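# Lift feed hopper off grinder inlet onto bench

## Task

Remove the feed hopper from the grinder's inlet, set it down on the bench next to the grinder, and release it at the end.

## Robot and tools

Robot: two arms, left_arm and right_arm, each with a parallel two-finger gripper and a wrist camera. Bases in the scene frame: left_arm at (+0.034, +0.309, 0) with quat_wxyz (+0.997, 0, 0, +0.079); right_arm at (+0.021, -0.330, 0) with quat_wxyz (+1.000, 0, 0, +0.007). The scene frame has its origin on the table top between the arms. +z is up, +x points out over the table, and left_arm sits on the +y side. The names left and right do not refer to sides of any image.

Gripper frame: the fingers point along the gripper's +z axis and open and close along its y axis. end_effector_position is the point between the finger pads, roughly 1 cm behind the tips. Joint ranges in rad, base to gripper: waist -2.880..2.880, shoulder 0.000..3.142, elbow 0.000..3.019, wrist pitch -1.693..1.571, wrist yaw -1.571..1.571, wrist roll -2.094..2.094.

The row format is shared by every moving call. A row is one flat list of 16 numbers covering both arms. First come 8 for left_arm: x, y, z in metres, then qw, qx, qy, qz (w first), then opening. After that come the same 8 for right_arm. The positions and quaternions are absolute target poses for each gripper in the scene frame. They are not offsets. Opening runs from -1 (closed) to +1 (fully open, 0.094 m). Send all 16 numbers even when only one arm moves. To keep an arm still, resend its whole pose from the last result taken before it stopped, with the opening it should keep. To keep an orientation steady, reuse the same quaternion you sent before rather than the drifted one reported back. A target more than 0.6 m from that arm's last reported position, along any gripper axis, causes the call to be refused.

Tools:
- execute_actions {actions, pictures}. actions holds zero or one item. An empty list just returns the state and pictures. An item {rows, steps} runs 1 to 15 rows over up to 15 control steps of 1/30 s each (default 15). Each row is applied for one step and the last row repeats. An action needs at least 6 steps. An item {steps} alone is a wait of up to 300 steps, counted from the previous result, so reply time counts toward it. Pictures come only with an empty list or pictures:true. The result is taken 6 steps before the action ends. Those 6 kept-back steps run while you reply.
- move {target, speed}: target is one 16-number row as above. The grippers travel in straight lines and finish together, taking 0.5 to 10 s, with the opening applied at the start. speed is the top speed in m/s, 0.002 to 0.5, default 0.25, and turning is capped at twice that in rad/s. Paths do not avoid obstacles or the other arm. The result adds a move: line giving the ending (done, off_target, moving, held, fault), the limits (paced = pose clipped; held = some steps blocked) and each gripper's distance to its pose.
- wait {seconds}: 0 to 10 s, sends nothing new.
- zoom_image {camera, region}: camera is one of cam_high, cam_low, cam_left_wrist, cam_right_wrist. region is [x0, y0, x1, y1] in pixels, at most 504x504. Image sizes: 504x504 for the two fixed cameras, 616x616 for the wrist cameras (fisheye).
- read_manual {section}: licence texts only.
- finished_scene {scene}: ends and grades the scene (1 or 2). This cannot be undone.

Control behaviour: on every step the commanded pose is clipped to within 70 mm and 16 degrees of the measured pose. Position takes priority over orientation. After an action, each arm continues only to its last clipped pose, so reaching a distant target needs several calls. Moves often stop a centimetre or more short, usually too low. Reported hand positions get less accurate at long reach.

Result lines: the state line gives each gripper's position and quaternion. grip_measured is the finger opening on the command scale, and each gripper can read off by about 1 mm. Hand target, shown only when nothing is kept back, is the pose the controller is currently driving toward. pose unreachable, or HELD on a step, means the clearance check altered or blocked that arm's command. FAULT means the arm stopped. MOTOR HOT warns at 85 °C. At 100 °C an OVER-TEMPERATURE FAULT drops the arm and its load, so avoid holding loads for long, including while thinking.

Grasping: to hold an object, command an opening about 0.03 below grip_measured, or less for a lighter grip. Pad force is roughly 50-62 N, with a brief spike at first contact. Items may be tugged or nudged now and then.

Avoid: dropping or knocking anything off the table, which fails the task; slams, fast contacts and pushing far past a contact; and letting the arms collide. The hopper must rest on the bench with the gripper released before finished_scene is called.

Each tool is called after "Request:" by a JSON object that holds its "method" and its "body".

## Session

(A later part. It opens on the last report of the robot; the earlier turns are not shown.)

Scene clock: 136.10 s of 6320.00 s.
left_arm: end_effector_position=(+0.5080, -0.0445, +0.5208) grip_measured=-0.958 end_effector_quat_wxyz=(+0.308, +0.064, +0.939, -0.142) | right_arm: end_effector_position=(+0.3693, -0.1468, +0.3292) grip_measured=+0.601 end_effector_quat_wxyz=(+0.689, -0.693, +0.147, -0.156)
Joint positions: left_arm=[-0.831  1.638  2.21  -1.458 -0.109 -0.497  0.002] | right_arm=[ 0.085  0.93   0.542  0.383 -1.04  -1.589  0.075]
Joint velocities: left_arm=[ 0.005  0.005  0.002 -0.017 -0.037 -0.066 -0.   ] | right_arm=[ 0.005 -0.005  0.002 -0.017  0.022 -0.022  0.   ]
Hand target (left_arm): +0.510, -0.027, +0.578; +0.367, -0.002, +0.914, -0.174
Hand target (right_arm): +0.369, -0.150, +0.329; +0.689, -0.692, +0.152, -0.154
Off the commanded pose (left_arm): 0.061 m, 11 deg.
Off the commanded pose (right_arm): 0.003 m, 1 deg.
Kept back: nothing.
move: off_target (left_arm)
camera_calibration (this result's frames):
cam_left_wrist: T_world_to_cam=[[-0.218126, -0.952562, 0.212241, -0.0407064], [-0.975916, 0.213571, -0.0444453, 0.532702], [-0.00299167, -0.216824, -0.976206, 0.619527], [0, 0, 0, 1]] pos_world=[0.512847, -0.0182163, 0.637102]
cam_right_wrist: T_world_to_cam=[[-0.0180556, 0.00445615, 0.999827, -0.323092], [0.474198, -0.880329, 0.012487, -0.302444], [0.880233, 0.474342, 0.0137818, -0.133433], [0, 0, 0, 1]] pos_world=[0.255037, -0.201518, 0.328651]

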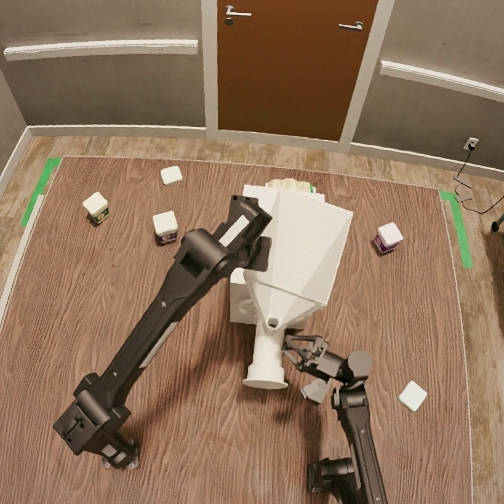

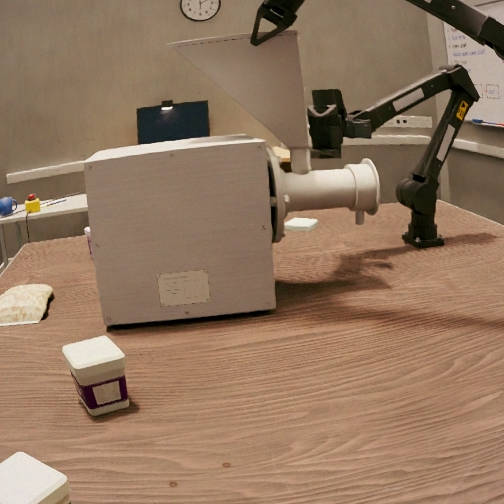

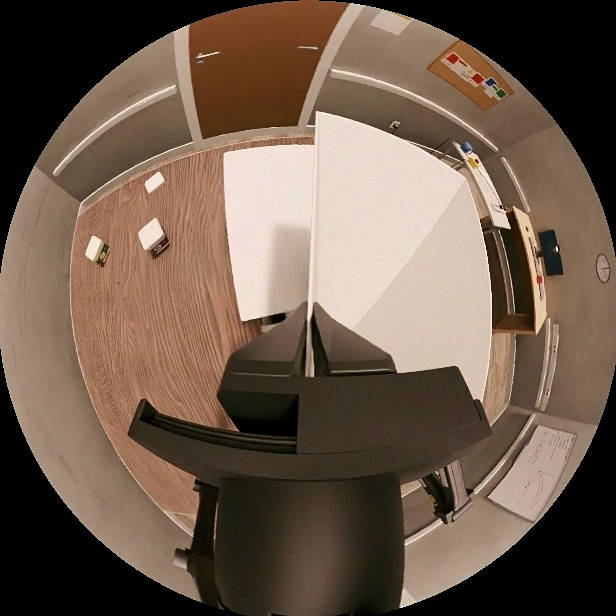

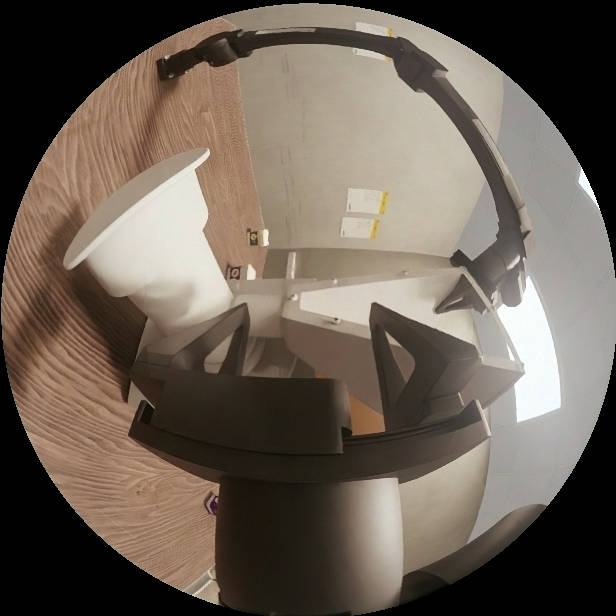

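Request:
{"method": "move", "body": {"target": [0.505,-0.04,0.53,0.31,0.05,0.935,-0.15,-1,0.37,-0.15,0.305,0.69,-0.69,0.153,-0.153,-0.85], "speed": 0.08}}

Request:
{"method": "move", "body": {"target": [0.505,-0.04,0.53,0.31,0.05,0.935,-0.15,-1,0.41,-0.1,0.305,0.69,-0.69,0.153,-0.153,-0.85], "speed": 0.08}}

Request:
{"method": "move", "body": {"target": [0.505,-0.04,0.53,0.31,0.05,0.935,-0.15,-1,0.45,-0.095,0.3,0.69,-0.69,0.153,-0.153,-0.85], "speed": 0.05}}

Request:
{"method": "move", "body": {"target": [0.505,-0.04,0.53,0.31,0.05,0.935,-0.15,-1,0.45,-0.095,0.3,0.69,-0.69,0.153,-0.153,1], "speed": 0.05}}

Request:
{"method": "move", "body": {"target": [0.46,-0.005,0.545,0.36,-0.2,0.91,-0.07,-1,0.45,-0.095,0.3,0.69,-0.69,0.153,-0.153,1], "speed": 0.06}}

Request:
{"method": "zoom_image", "body": {"camera": "cam_low", "region": [250,90,400,220]}}

Scene clock: 137.43 s of 6320.00 s.
left_arm: end_effector_position=(+0.5059, -0.0467, +0.5199) grip_measured=-0.958 end_effector_quat_wxyz=(+0.302, +0.071, +0.939, -0.148) | right_arm: end_effector_position=(+0.3686, -0.1467, +0.3038) grip_measured=-0.849 end_effector_quat_wxyz=(+0.688, -0.693, +0.149, -0.153)
Joint positions: left_arm=[-0.83   1.638  2.21  -1.461 -0.09  -0.49   0.002] | right_arm=[ 0.085  0.969  0.492  0.465 -1.041 -1.588  0.007]
Joint velocities: left_arm=[ 0.005  0.005  0.017  0.007 -0.051  0.007 -0.   ] | right_arm=[ 0.005 -0.005 -0.007  0.002  0.022 -0.037 -0.001]
Hand target (left_arm): +0.505, -0.040, +0.530; +0.311, +0.050, +0.937, -0.151
Hand target (right_arm): +0.371, -0.150, +0.305; +0.690, -0.691, +0.153, -0.153
Off the commanded pose (left_arm): 0.012 m, 3 deg.
Off the commanded pose (right_arm): 0.004 m, 1 deg.
Kept back: nothing.
move: off_target (left_arm)
camera_calibration (this result's frames):
cam_left_wrist: T_world_to_cam=[[-0.231887, -0.947496, 0.22018, -0.0400045], [-0.972611, 0.229558, -0.0364737, 0.525985], [-0.0159854, -0.222607, -0.974777, 0.623781], [0, 0, 0, 1]] pos_world=[0.512274, -0.0197901, 0.63604]
cam_right_wrist: T_world_to_cam=[[-0.0101567, 0.00482216, 0.999937, -0.300573], [0.475624, -0.879602, 0.00907293, -0.301125], [0.87959, 0.475686, 0.00664034, -0.129905], [0, 0, 0, 1]] pos_world=[0.254432, -0.201627, 0.304148]

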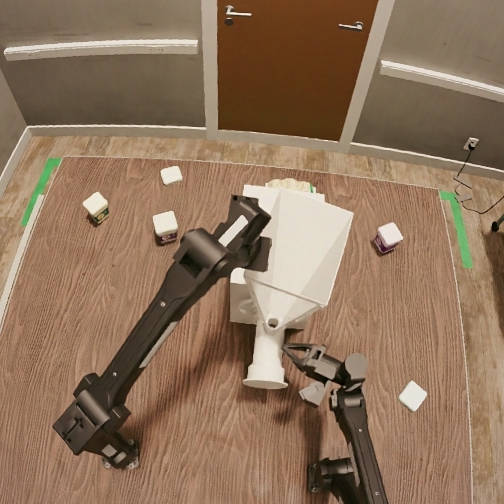

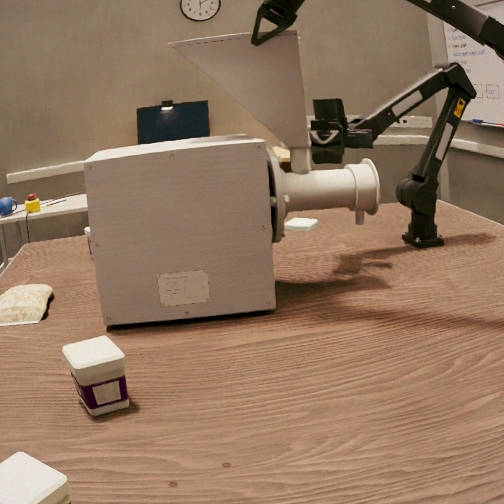

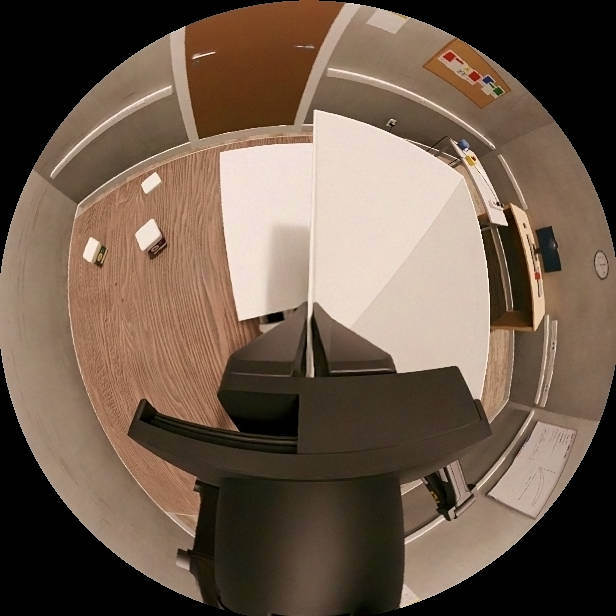

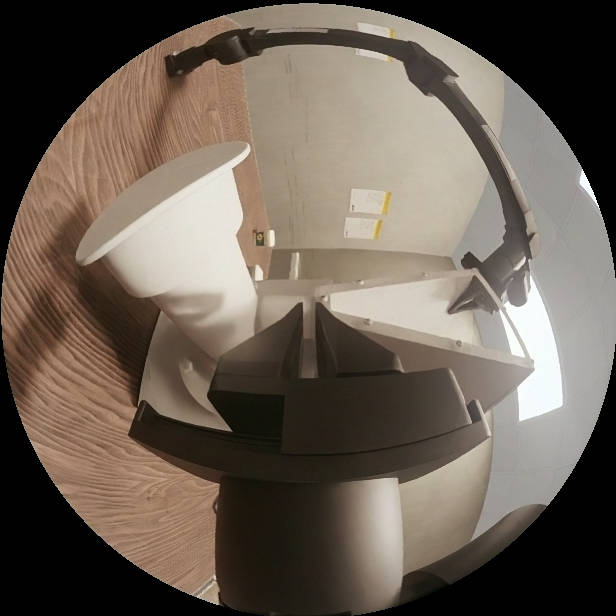

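Scene clock: 138.57 s of 6320.00 s.
left_arm: end_effector_position=(+0.5058, -0.0467, +0.5199) grip_measured=-0.960 end_effector_quat_wxyz=(+0.301, +0.071, +0.939, -0.150) | right_arm: end_effector_position=(+0.3985, -0.1067, +0.2801) grip_measured=-0.849 end_effector_quat_wxyz=(+0.681, -0.698, +0.169, -0.140)
Joint positions: left_arm=[-0.829  1.638  2.21  -1.461 -0.085 -0.491  0.002] | right_arm=[ 0.207  1.124  0.537  0.533 -0.909 -1.579  0.007]
Joint velocities: left_arm=[ 0.005  0.005 -0.002 -0.002 -0.007  0.007  0.   ] | right_arm=[ 0.005 -0.005 -0.002 -0.002 -0.022 -0.066 -0.001]
Hand target (left_arm): +0.505, -0.040, +0.530; +0.311, +0.050, +0.937, -0.151
Hand target (right_arm): +0.409, -0.101, +0.306; +0.692, -0.689, +0.153, -0.152
Off the commanded pose (left_arm): 0.012 m, 3 deg.
Off the commanded pose (right_arm): 0.028 m, 3 deg.
Kept back: nothing.
move: off_target (left_arm, right_arm)
camera_calibration (this result's frames):
cam_left_wrist: T_world_to_cam=[[-0.232551, -0.946605, 0.223293, -0.0412819], [-0.972411, 0.23063, -0.0350176, 0.525178], [-0.0183503, -0.225276, -0.974122, 0.624454], [0, 0, 0, 1]] pos_world=[0.512547, -0.0195252, 0.635903]
cam_right_wrist: T_world_to_cam=[[0.0391789, 0.0113907, 0.999167, -0.295538], [0.465752, -0.884877, -0.00817506, -0.271754], [0.884047, 0.465685, -0.0399737, -0.164852], [0, 0, 0, 1]] pos_world=[0.283886, -0.160334, 0.286481]

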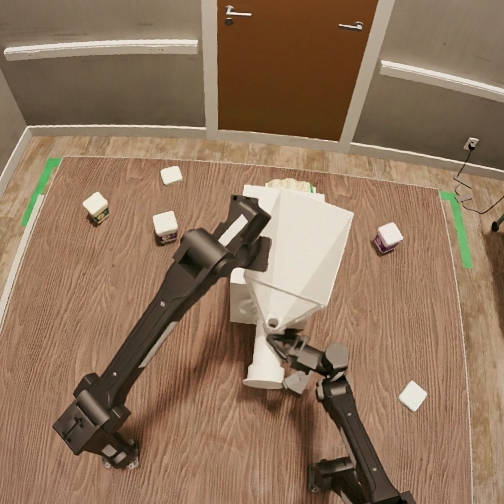

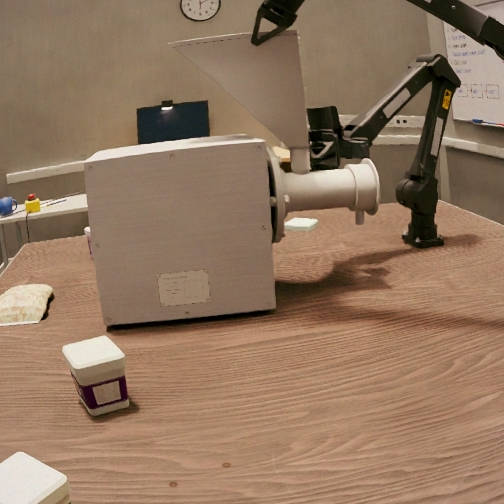

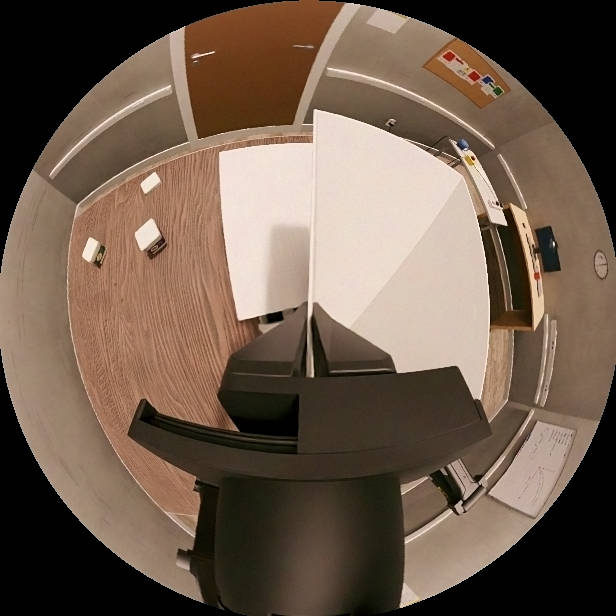

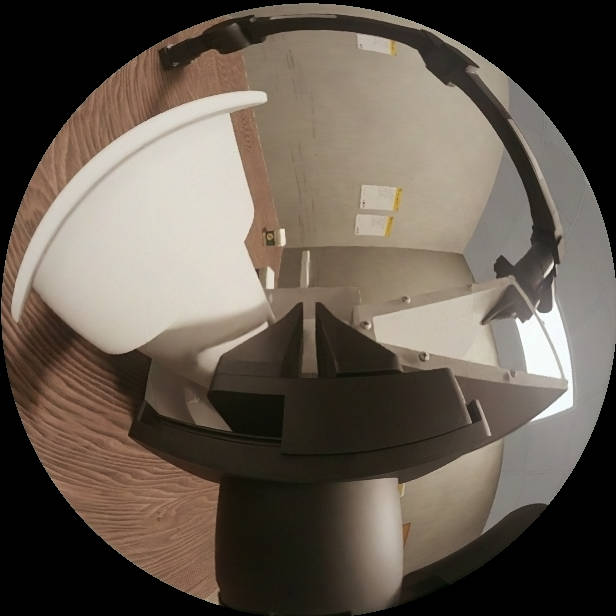

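Scene clock: 139.93 s of 6320.00 s.
left_arm: end_effector_position=(+0.5059, -0.0465, +0.5201) grip_measured=-0.961 end_effector_quat_wxyz=(+0.301, +0.070, +0.939, -0.151) | right_arm: end_effector_position=(+0.4040, -0.0998, +0.2679) grip_measured=-0.850 end_effector_quat_wxyz=(+0.684, -0.704, +0.154, -0.116)
Joint positions: left_arm=[-0.828  1.638  2.21  -1.461 -0.083 -0.491  0.002] | right_arm=[ 0.206  1.195  0.554  0.574 -0.966 -1.579  0.007]
Joint velocities: left_arm=[ 0.005 -0.005  0.012 -0.022 -0.007 -0.051 -0.   ] | right_arm=[-0.015  0.005  0.012 -0.012 -0.022 -0.007 -0.001]
Hand target (left_arm): +0.505, -0.040, +0.530; +0.311, +0.050, +0.937, -0.151
Hand target (right_arm): +0.443, -0.099, +0.301; +0.691, -0.690, +0.153, -0.153
Off the commanded pose (left_arm): 0.012 m, 3 deg.
Off the commanded pose (right_arm): 0.056 m, 5 deg.
Kept back: nothing.
move: off_target (left_arm, right_arm)
camera_calibration (this result's frames):
cam_left_wrist: T_world_to_cam=[[-0.232531, -0.946084, 0.22551, -0.0422118], [-0.972394, 0.230795, -0.034413, 0.524834], [-0.019489, -0.227287, -0.973633, 0.624923], [0, 0, 0, 1]] pos_world=[0.512709, -0.0190282, 0.636026]
cam_right_wrist: T_world_to_cam=[[0.0518722, 0.0134373, 0.998563, -0.288369], [0.515025, -0.85704, -0.015221, -0.283537], [0.855604, 0.515074, -0.0513771, -0.153932], [0, 0, 0, 1]] pos_world=[0.292692, -0.159842, 0.275731]

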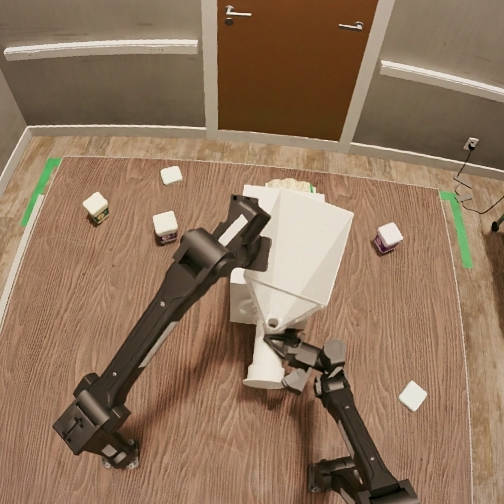

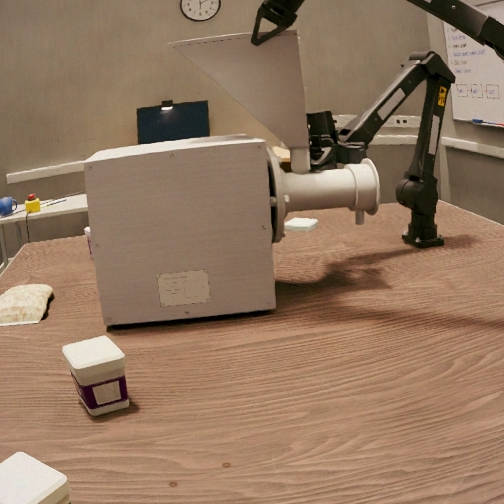

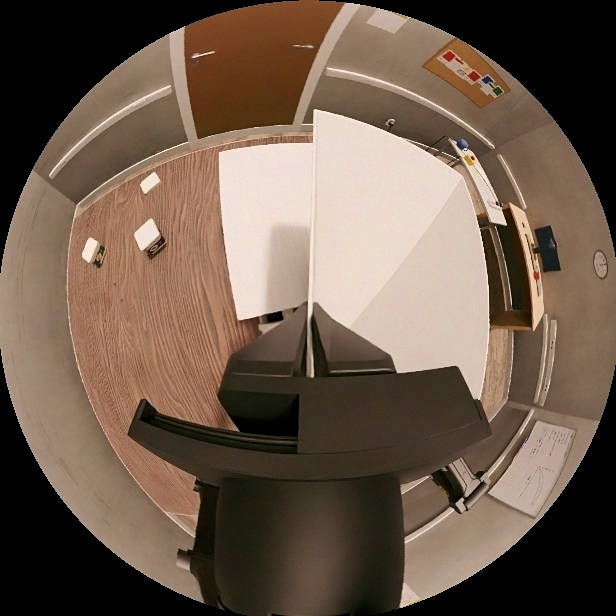

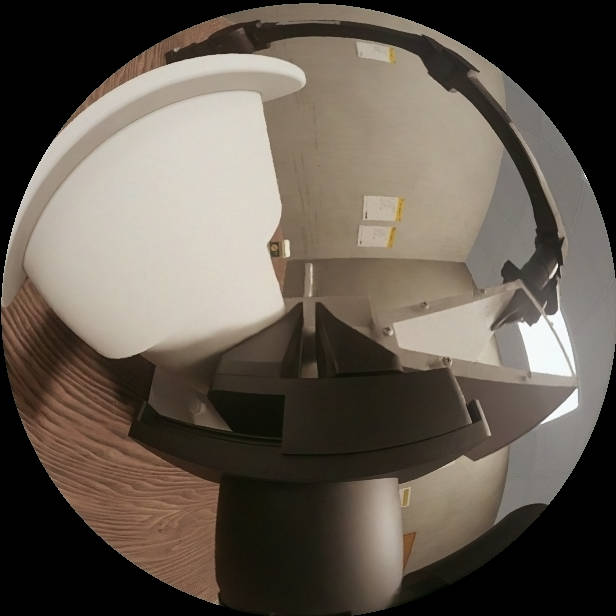

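Scene clock: 141.30 s of 6320.00 s.
left_arm: end_effector_position=(+0.5083, -0.0413, +0.5232) grip_measured=-0.964 end_effector_quat_wxyz=(+0.302, +0.054, +0.939, -0.155) | right_arm: end_effector_position=(+0.4032, -0.1000, +0.2838) grip_measured=-0.168 end_effector_quat_wxyz=(+0.693, -0.696, +0.146, -0.119)
Joint positions: left_arm=[-0.818  1.634  2.211 -1.459 -0.081 -0.515  0.002] | right_arm=[ 0.204  1.176  0.567  0.587 -0.976 -1.552  0.039]
Joint velocities: left_arm=[-0.005 -0.005  0.012 -0.012  0.007 -0.066 -0.   ] | right_arm=[ 0.015 -0.015 -0.017 -0.002  0.007  0.037  0.   ]
Hand target (left_arm): +0.505, -0.040, +0.530; +0.311, +0.050, +0.937, -0.151
Hand target (right_arm): +0.444, -0.099, +0.301; +0.691, -0.690, +0.153, -0.153
Off the commanded pose (left_arm): 0.008 m, 1 deg.
Off the commanded pose (right_arm): 0.050 m, 4 deg.
Kept back: nothing.
move: off_target (right_arm)
camera_calibration (this result's frames):
cam_left_wrist: T_world_to_cam=[[-0.205708, -0.947661, 0.244178, -0.0609746], [-0.978482, 0.203258, -0.0354727, 0.528609], [-0.0160151, -0.246221, -0.969081, 0.624292], [0, 0, 0, 1]] pos_world=[0.514689, -0.0115132, 0.63863]
cam_right_wrist: T_world_to_cam=[[0.0331875, -0.00627814, 0.999429, -0.298882], [0.521324, -0.853058, -0.02267, -0.283082], [0.852713, 0.521779, -0.0250379, -0.15801], [0, 0, 0, 1]] pos_world=[0.292234, -0.160916, 0.288338]

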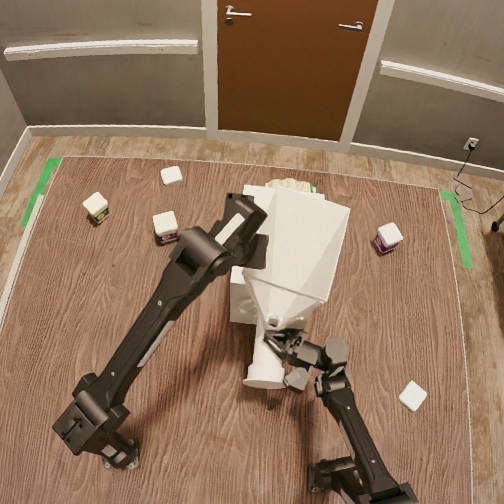

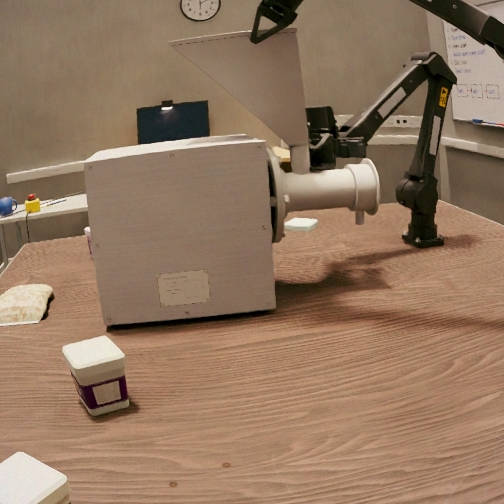

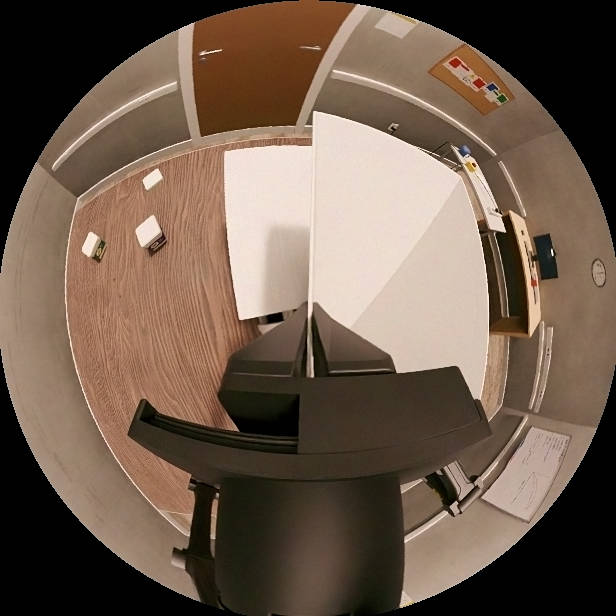

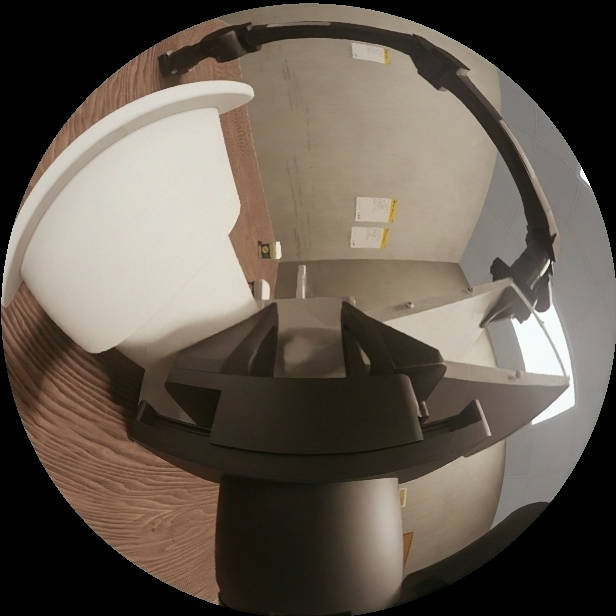

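Scene clock: 146.17 s of 6320.00 s.
left_arm: end_effector_position=(+0.4716, -0.0057, +0.5332) grip_measured=-0.965 end_effector_quat_wxyz=(+0.355, -0.191, +0.913, -0.069) | right_arm: end_effector_position=(+0.4029, -0.1058, +0.2903) grip_measured=+0.195 end_effector_quat_wxyz=(+0.699, -0.689, +0.154, -0.112)
Joint positions: left_arm=[-0.935  1.585  2.18  -1.595 -0.5   -1.04   0.002] | right_arm=[ 0.187  1.166  0.566  0.606 -0.991 -1.505  0.056]
Joint velocities: left_arm=[-0.005 -0.015  0.017  0.002  0.022 -0.007 -0.001] | right_arm=[-0.015 -0.005 -0.002  0.002 -0.037 -0.022  0.   ]
Hand target (left_arm): +0.460, -0.004, +0.545; +0.363, -0.199, +0.908, -0.072
Hand target (right_arm): +0.444, -0.099, +0.300; +0.691, -0.689, +0.153, -0.152
Off the commanded pose (left_arm): 0.017 m, 1 deg.
Off the commanded pose (right_arm): 0.049 m, 5 deg.
Kept back: nothing.
move: off_target (left_arm, right_arm)
camera_calibration (this result's frames):
cam_left_wrist: T_world_to_cam=[[0.292353, -0.923927, 0.246756, -0.273344], [-0.943389, -0.32091, -0.0838667, 0.4921], [0.156673, -0.208268, -0.965442, 0.558959], [0, 0, 0, 1]] pos_world=[0.456581, 0.021783, 0.648362]
cam_right_wrist: T_world_to_cam=[[0.0506382, -0.0295336, 0.99828, -0.314582], [0.518856, -0.853305, -0.0515638, -0.2784], [0.853361, 0.520575, -0.0278861, -0.154108], [0, 0, 0, 1]] pos_world=[0.291889, -0.166626, 0.295388]

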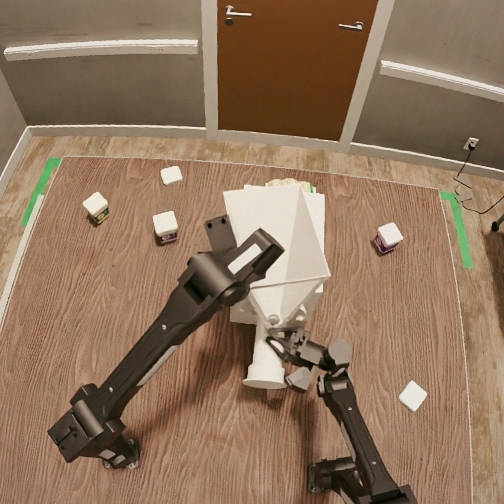

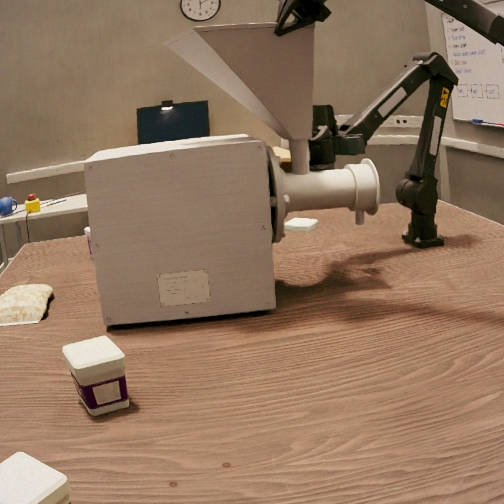

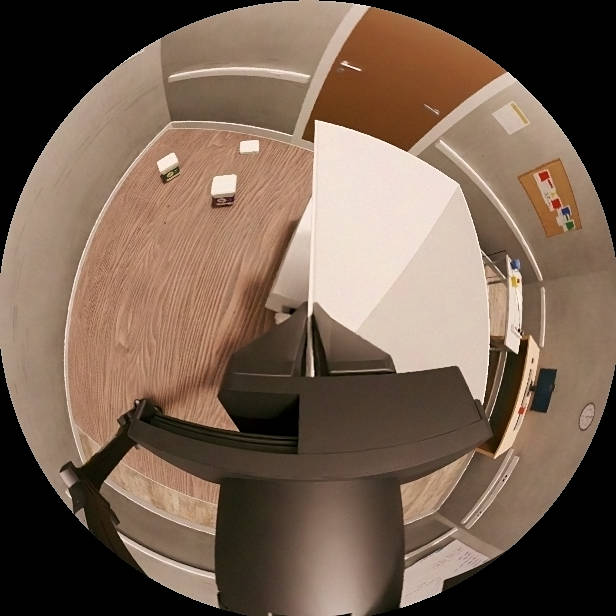

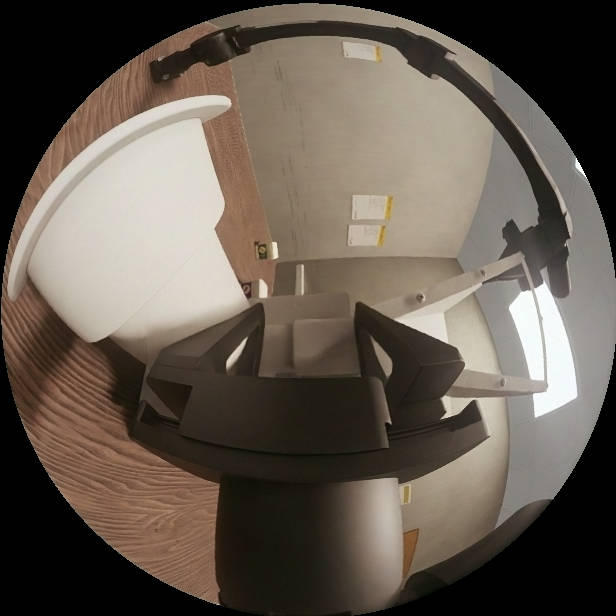

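Region (250, 90, 400, 220) of cam_low's 504x504 image, scaled by 3.360, with more detail than that image has; it fills the top 437 rows of this view, and the rest is white.

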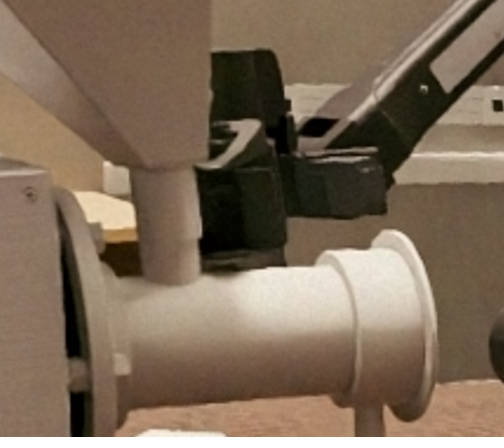

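Up 2 cm. Rotate back CW, higher.

Request:
{"method": "move", "body": {"target": [0.505,-0.03,0.565,0.32,-0.01,0.935,-0.15,-1,0.45,-0.092,0.305,0.69,-0.69,0.153,-0.153,1], "speed": 0.06}}

Request:
{"method": "zoom_image", "body": {"camera": "cam_low", "region": [250,90,400,220]}}

Scene clock: 150.03 s of 6320.00 s.
left_arm: end_effector_position=(+0.4767, -0.0152, +0.5356) grip_measured=-0.918 end_effector_quat_wxyz=(+0.285, -0.102, +0.943, -0.135) | right_arm: end_effector_position=(+0.4026, -0.1063, +0.2912) grip_measured=+0.219 end_effector_quat_wxyz=(+0.698, -0.690, +0.152, -0.115)
Joint positions: left_arm=[-0.857  1.603  2.239 -1.597 -0.215 -0.846  0.004] | right_arm=[ 0.186  1.162  0.567  0.598 -0.991 -1.514  0.057]
Joint velocities: left_arm=[-0.005  0.005  0.037  0.002 -0.007  0.007  0.001] | right_arm=[-0.015 -0.005  0.012 -0.002  0.007 -0.007  0.001]
Hand target (left_arm): +0.501, -0.027, +0.563; +0.328, -0.019, +0.933, -0.148
Hand target (right_arm): +0.443, -0.096, +0.306; +0.692, -0.689, +0.153, -0.153
Off the commanded pose (left_arm): 0.043 m, 11 deg.
Off the commanded pose (right_arm): 0.051 m, 5 deg.
Kept back: nothing.
move: off_target (left_arm, right_arm)
camera_calibration (this result's frames):
cam_left_wrist: T_world_to_cam=[[0.104826, -0.948586, 0.298658, -0.222889], [-0.994435, -0.0968179, 0.0415279, 0.454649], [-0.0104773, -0.30135, -0.953456, 0.630341], [0, 0, 0, 1]] pos_world=[0.482088, 0.0225424, 0.64869]
cam_right_wrist: T_world_to_cam=[[0.0439993, -0.0256108, 0.998703, -0.312512], [0.51818, -0.854101, -0.0447317, -0.280353], [0.854139, 0.519476, -0.0243088, -0.155056], [0, 0, 0, 1]] pos_world=[0.291463, -0.166906, 0.295797]

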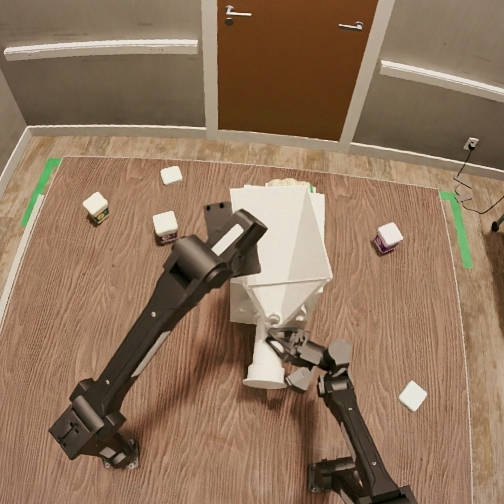

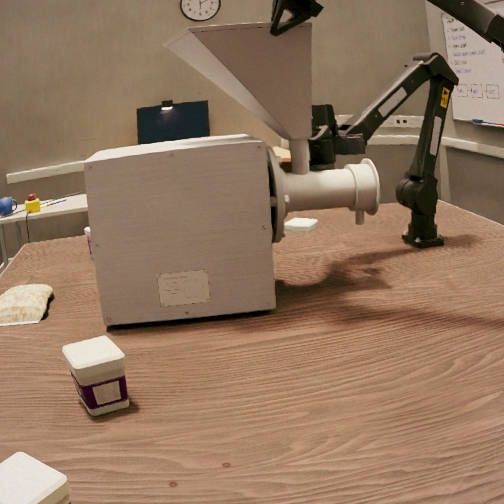

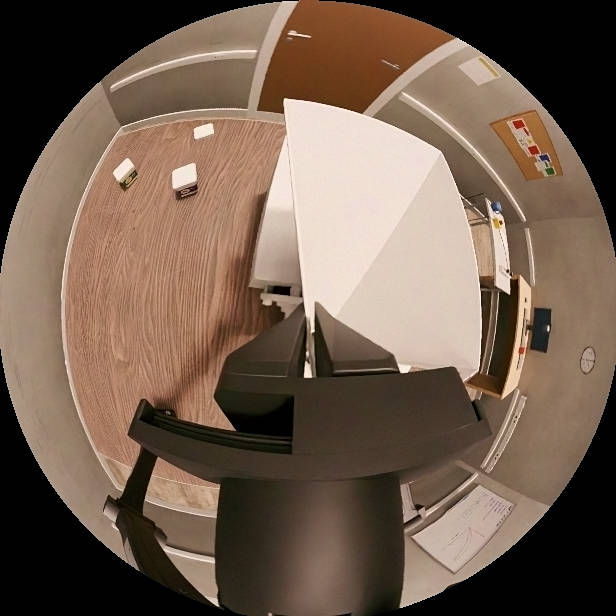

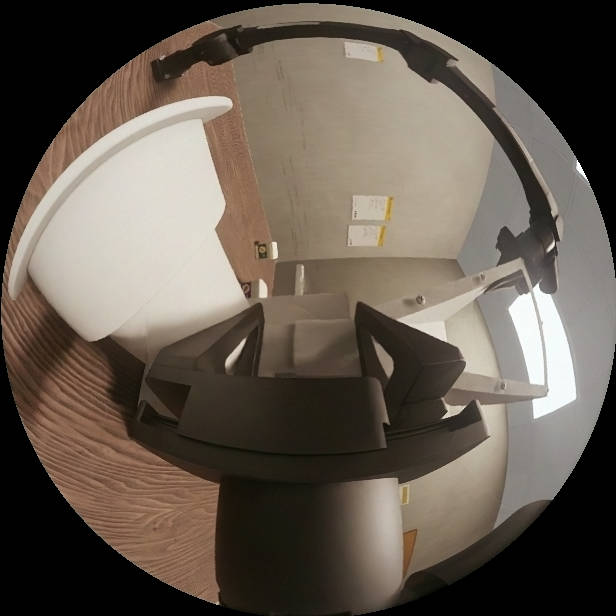

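Region (250, 90, 400, 220) of cam_low's 504x504 image, scaled by 3.360, with more detail than that image has; it fills the top 437 rows of this view, and the rest is white.

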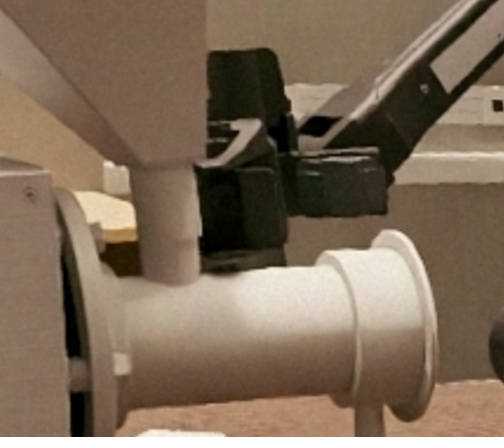

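Request:
{"method": "move", "body": {"target": [0.505,-0.035,0.548,0.31,0.03,0.935,-0.16,-1,0.45,-0.092,0.305,0.69,-0.69,0.153,-0.153,1], "speed": 0.06}}

Request:
{"method": "move", "body": {"target": [0.46,-0.005,0.56,0.36,-0.2,0.91,-0.07,-1,0.45,-0.092,0.305,0.69,-0.69,0.153,-0.153,1], "speed": 0.06}}

Request:
{"method": "zoom_image", "body": {"camera": "cam_low", "region": [250,90,400,220]}}

Scene clock: 155.30 s of 6320.00 s.
left_arm: end_effector_position=(+0.4766, -0.0145, +0.5334) grip_measured=-0.880 end_effector_quat_wxyz=(+0.272, -0.078, +0.949, -0.142) | right_arm: end_effector_position=(+0.4019, -0.1064, +0.2917) grip_measured=+0.237 end_effector_quat_wxyz=(+0.698, -0.690, +0.152, -0.114)
Joint positions: left_arm=[-0.84   1.603  2.24  -1.603 -0.162 -0.795  0.006] | right_arm=[ 0.186  1.158  0.566  0.593 -0.991 -1.515  0.058]
Joint velocities: left_arm=[ 0.005  0.015 -0.012  0.012 -0.022 -0.022  0.001] | right_arm=[-0.005  0.015  0.012 -0.012  0.051  0.037 -0.   ]
Hand target (left_arm): +0.502, -0.033, +0.547; +0.314, +0.019, +0.937, -0.154
Hand target (right_arm): +0.443, -0.096, +0.305; +0.692, -0.689, +0.153, -0.152
Off the commanded pose (left_arm): 0.038 m, 13 deg.
Off the commanded pose (right_arm): 0.052 m, 5 deg.
Kept back: nothing.
move: off_target (left_arm, right_arm)
camera_calibration (this result's frames):
cam_left_wrist: T_world_to_cam=[[0.0598554, -0.95246, 0.298727, -0.200261], [-0.997094, -0.0429172, 0.062949, 0.445318], [-0.0471358, -0.301627, -0.95226, 0.64533], [0, 0, 0, 1]] pos_world=[0.486428, 0.02302, 0.646313]
cam_right_wrist: T_world_to_cam=[[0.0444405, -0.0248665, 0.998703, -0.313071], [0.518485, -0.853937, -0.0443336, -0.280266], [0.853931, 0.519783, -0.0250564, -0.154017], [0, 0, 0, 1]] pos_world=[0.290747, -0.167058, 0.29638]

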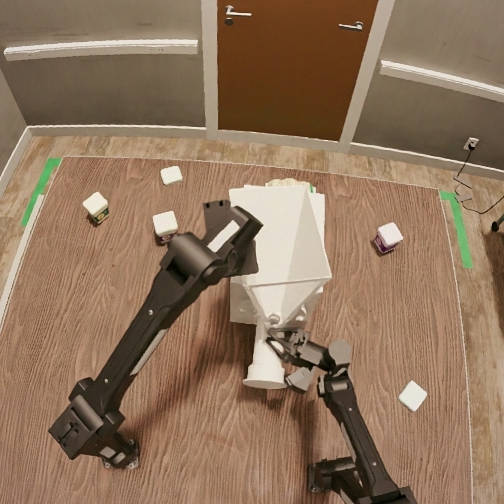

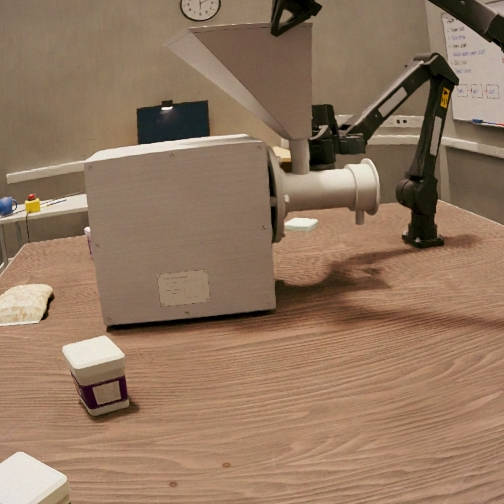

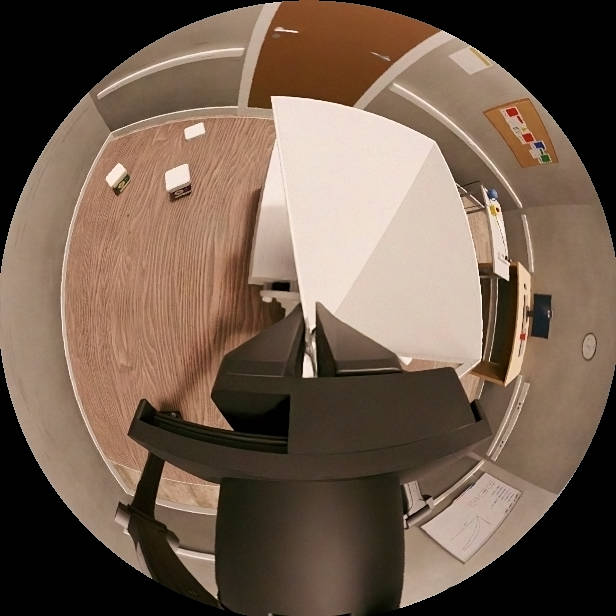

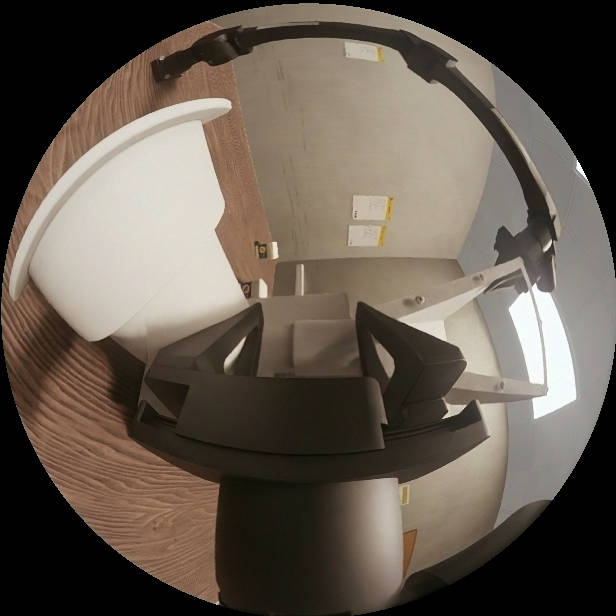

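Scene clock: 158.40 s of 6320.00 s.
left_arm: end_effector_position=(+0.4685, -0.0053, +0.5387) grip_measured=-0.970 end_effector_quat_wxyz=(+0.345, -0.203, +0.914, -0.068) | right_arm: end_effector_position=(+0.4023, -0.1068, +0.2927) grip_measured=+0.299 end_effector_quat_wxyz=(+0.699, -0.688, +0.157, -0.114)
Joint positions: left_arm=[-0.937  1.61   2.24  -1.655 -0.492 -1.076  0.001] | right_arm=[ 0.186  1.156  0.566  0.595 -0.985 -1.504  0.061]
Joint velocities: left_arm=[-0.005  0.005  0.007  0.022  0.037 -0.022  0.001] | right_arm=[-0.005  0.005  0.007 -0.012  0.066  0.022 -0.   ]
Hand target (left_arm): +0.460, -0.004, +0.560; +0.362, -0.199, +0.908, -0.073
Hand target (right_arm): +0.443, -0.096, +0.305; +0.692, -0.689, +0.153, -0.152
Off the commanded pose (left_arm): 0.023 m, 2 deg.
Off the commanded pose (right_arm): 0.051 m, 5 deg.
Kept back: nothing.
move: off_target (left_arm, right_arm)
camera_calibration (this result's frames):
cam_left_wrist: T_world_to_cam=[[0.317355, -0.91471, 0.250183, -0.286925], [-0.937858, -0.341795, -0.0599942, 0.474175], [0.140388, -0.215596, -0.966338, 0.57296], [0, 0, 0, 1]] pos_world=[0.455329, 0.0231455, 0.653905]
cam_right_wrist: T_world_to_cam=[[0.0511573, -0.0301761, 0.998235, -0.317279], [0.513276, -0.856634, -0.0521999, -0.276743], [0.856697, 0.515041, -0.0283345, -0.154815], [0, 0, 0, 1]] pos_world=[0.290907, -0.166906, 0.297886]

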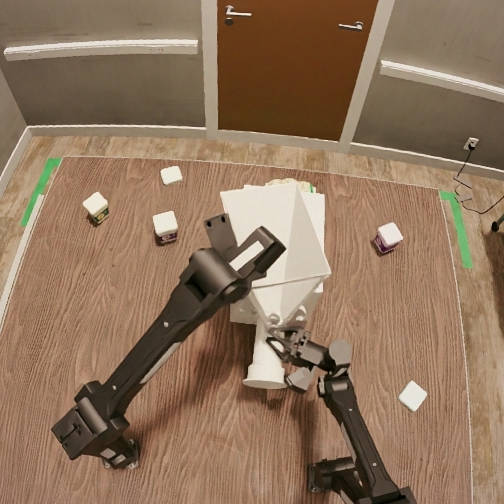

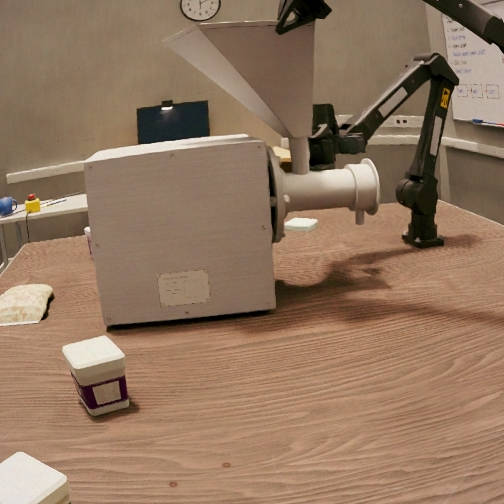

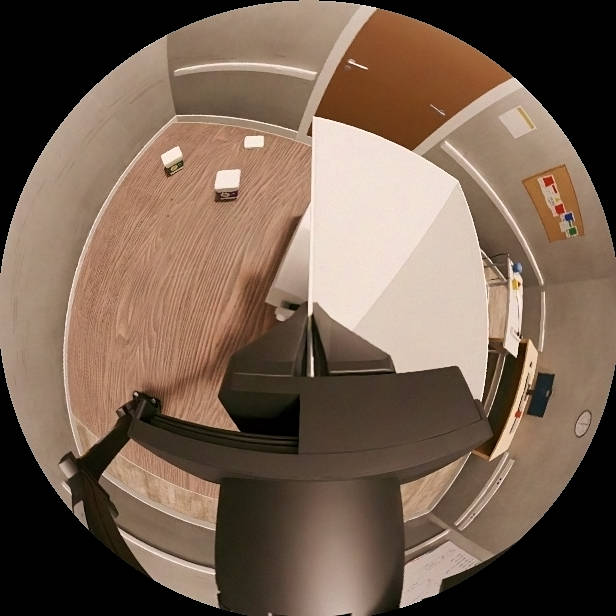

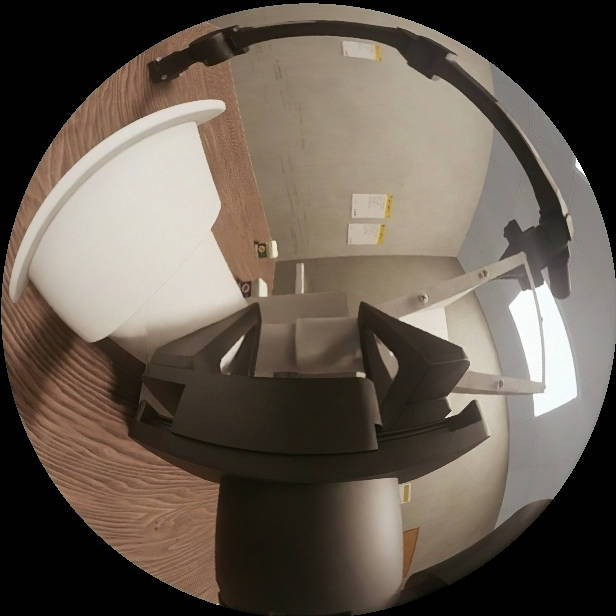

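Region (250, 90, 400, 220) of cam_low's 504x504 image, scaled by 3.360, with more detail than that image has; it fills the top 437 rows of this view, and the rest is white.

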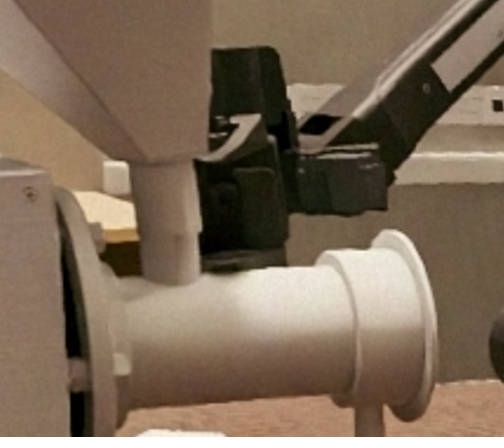

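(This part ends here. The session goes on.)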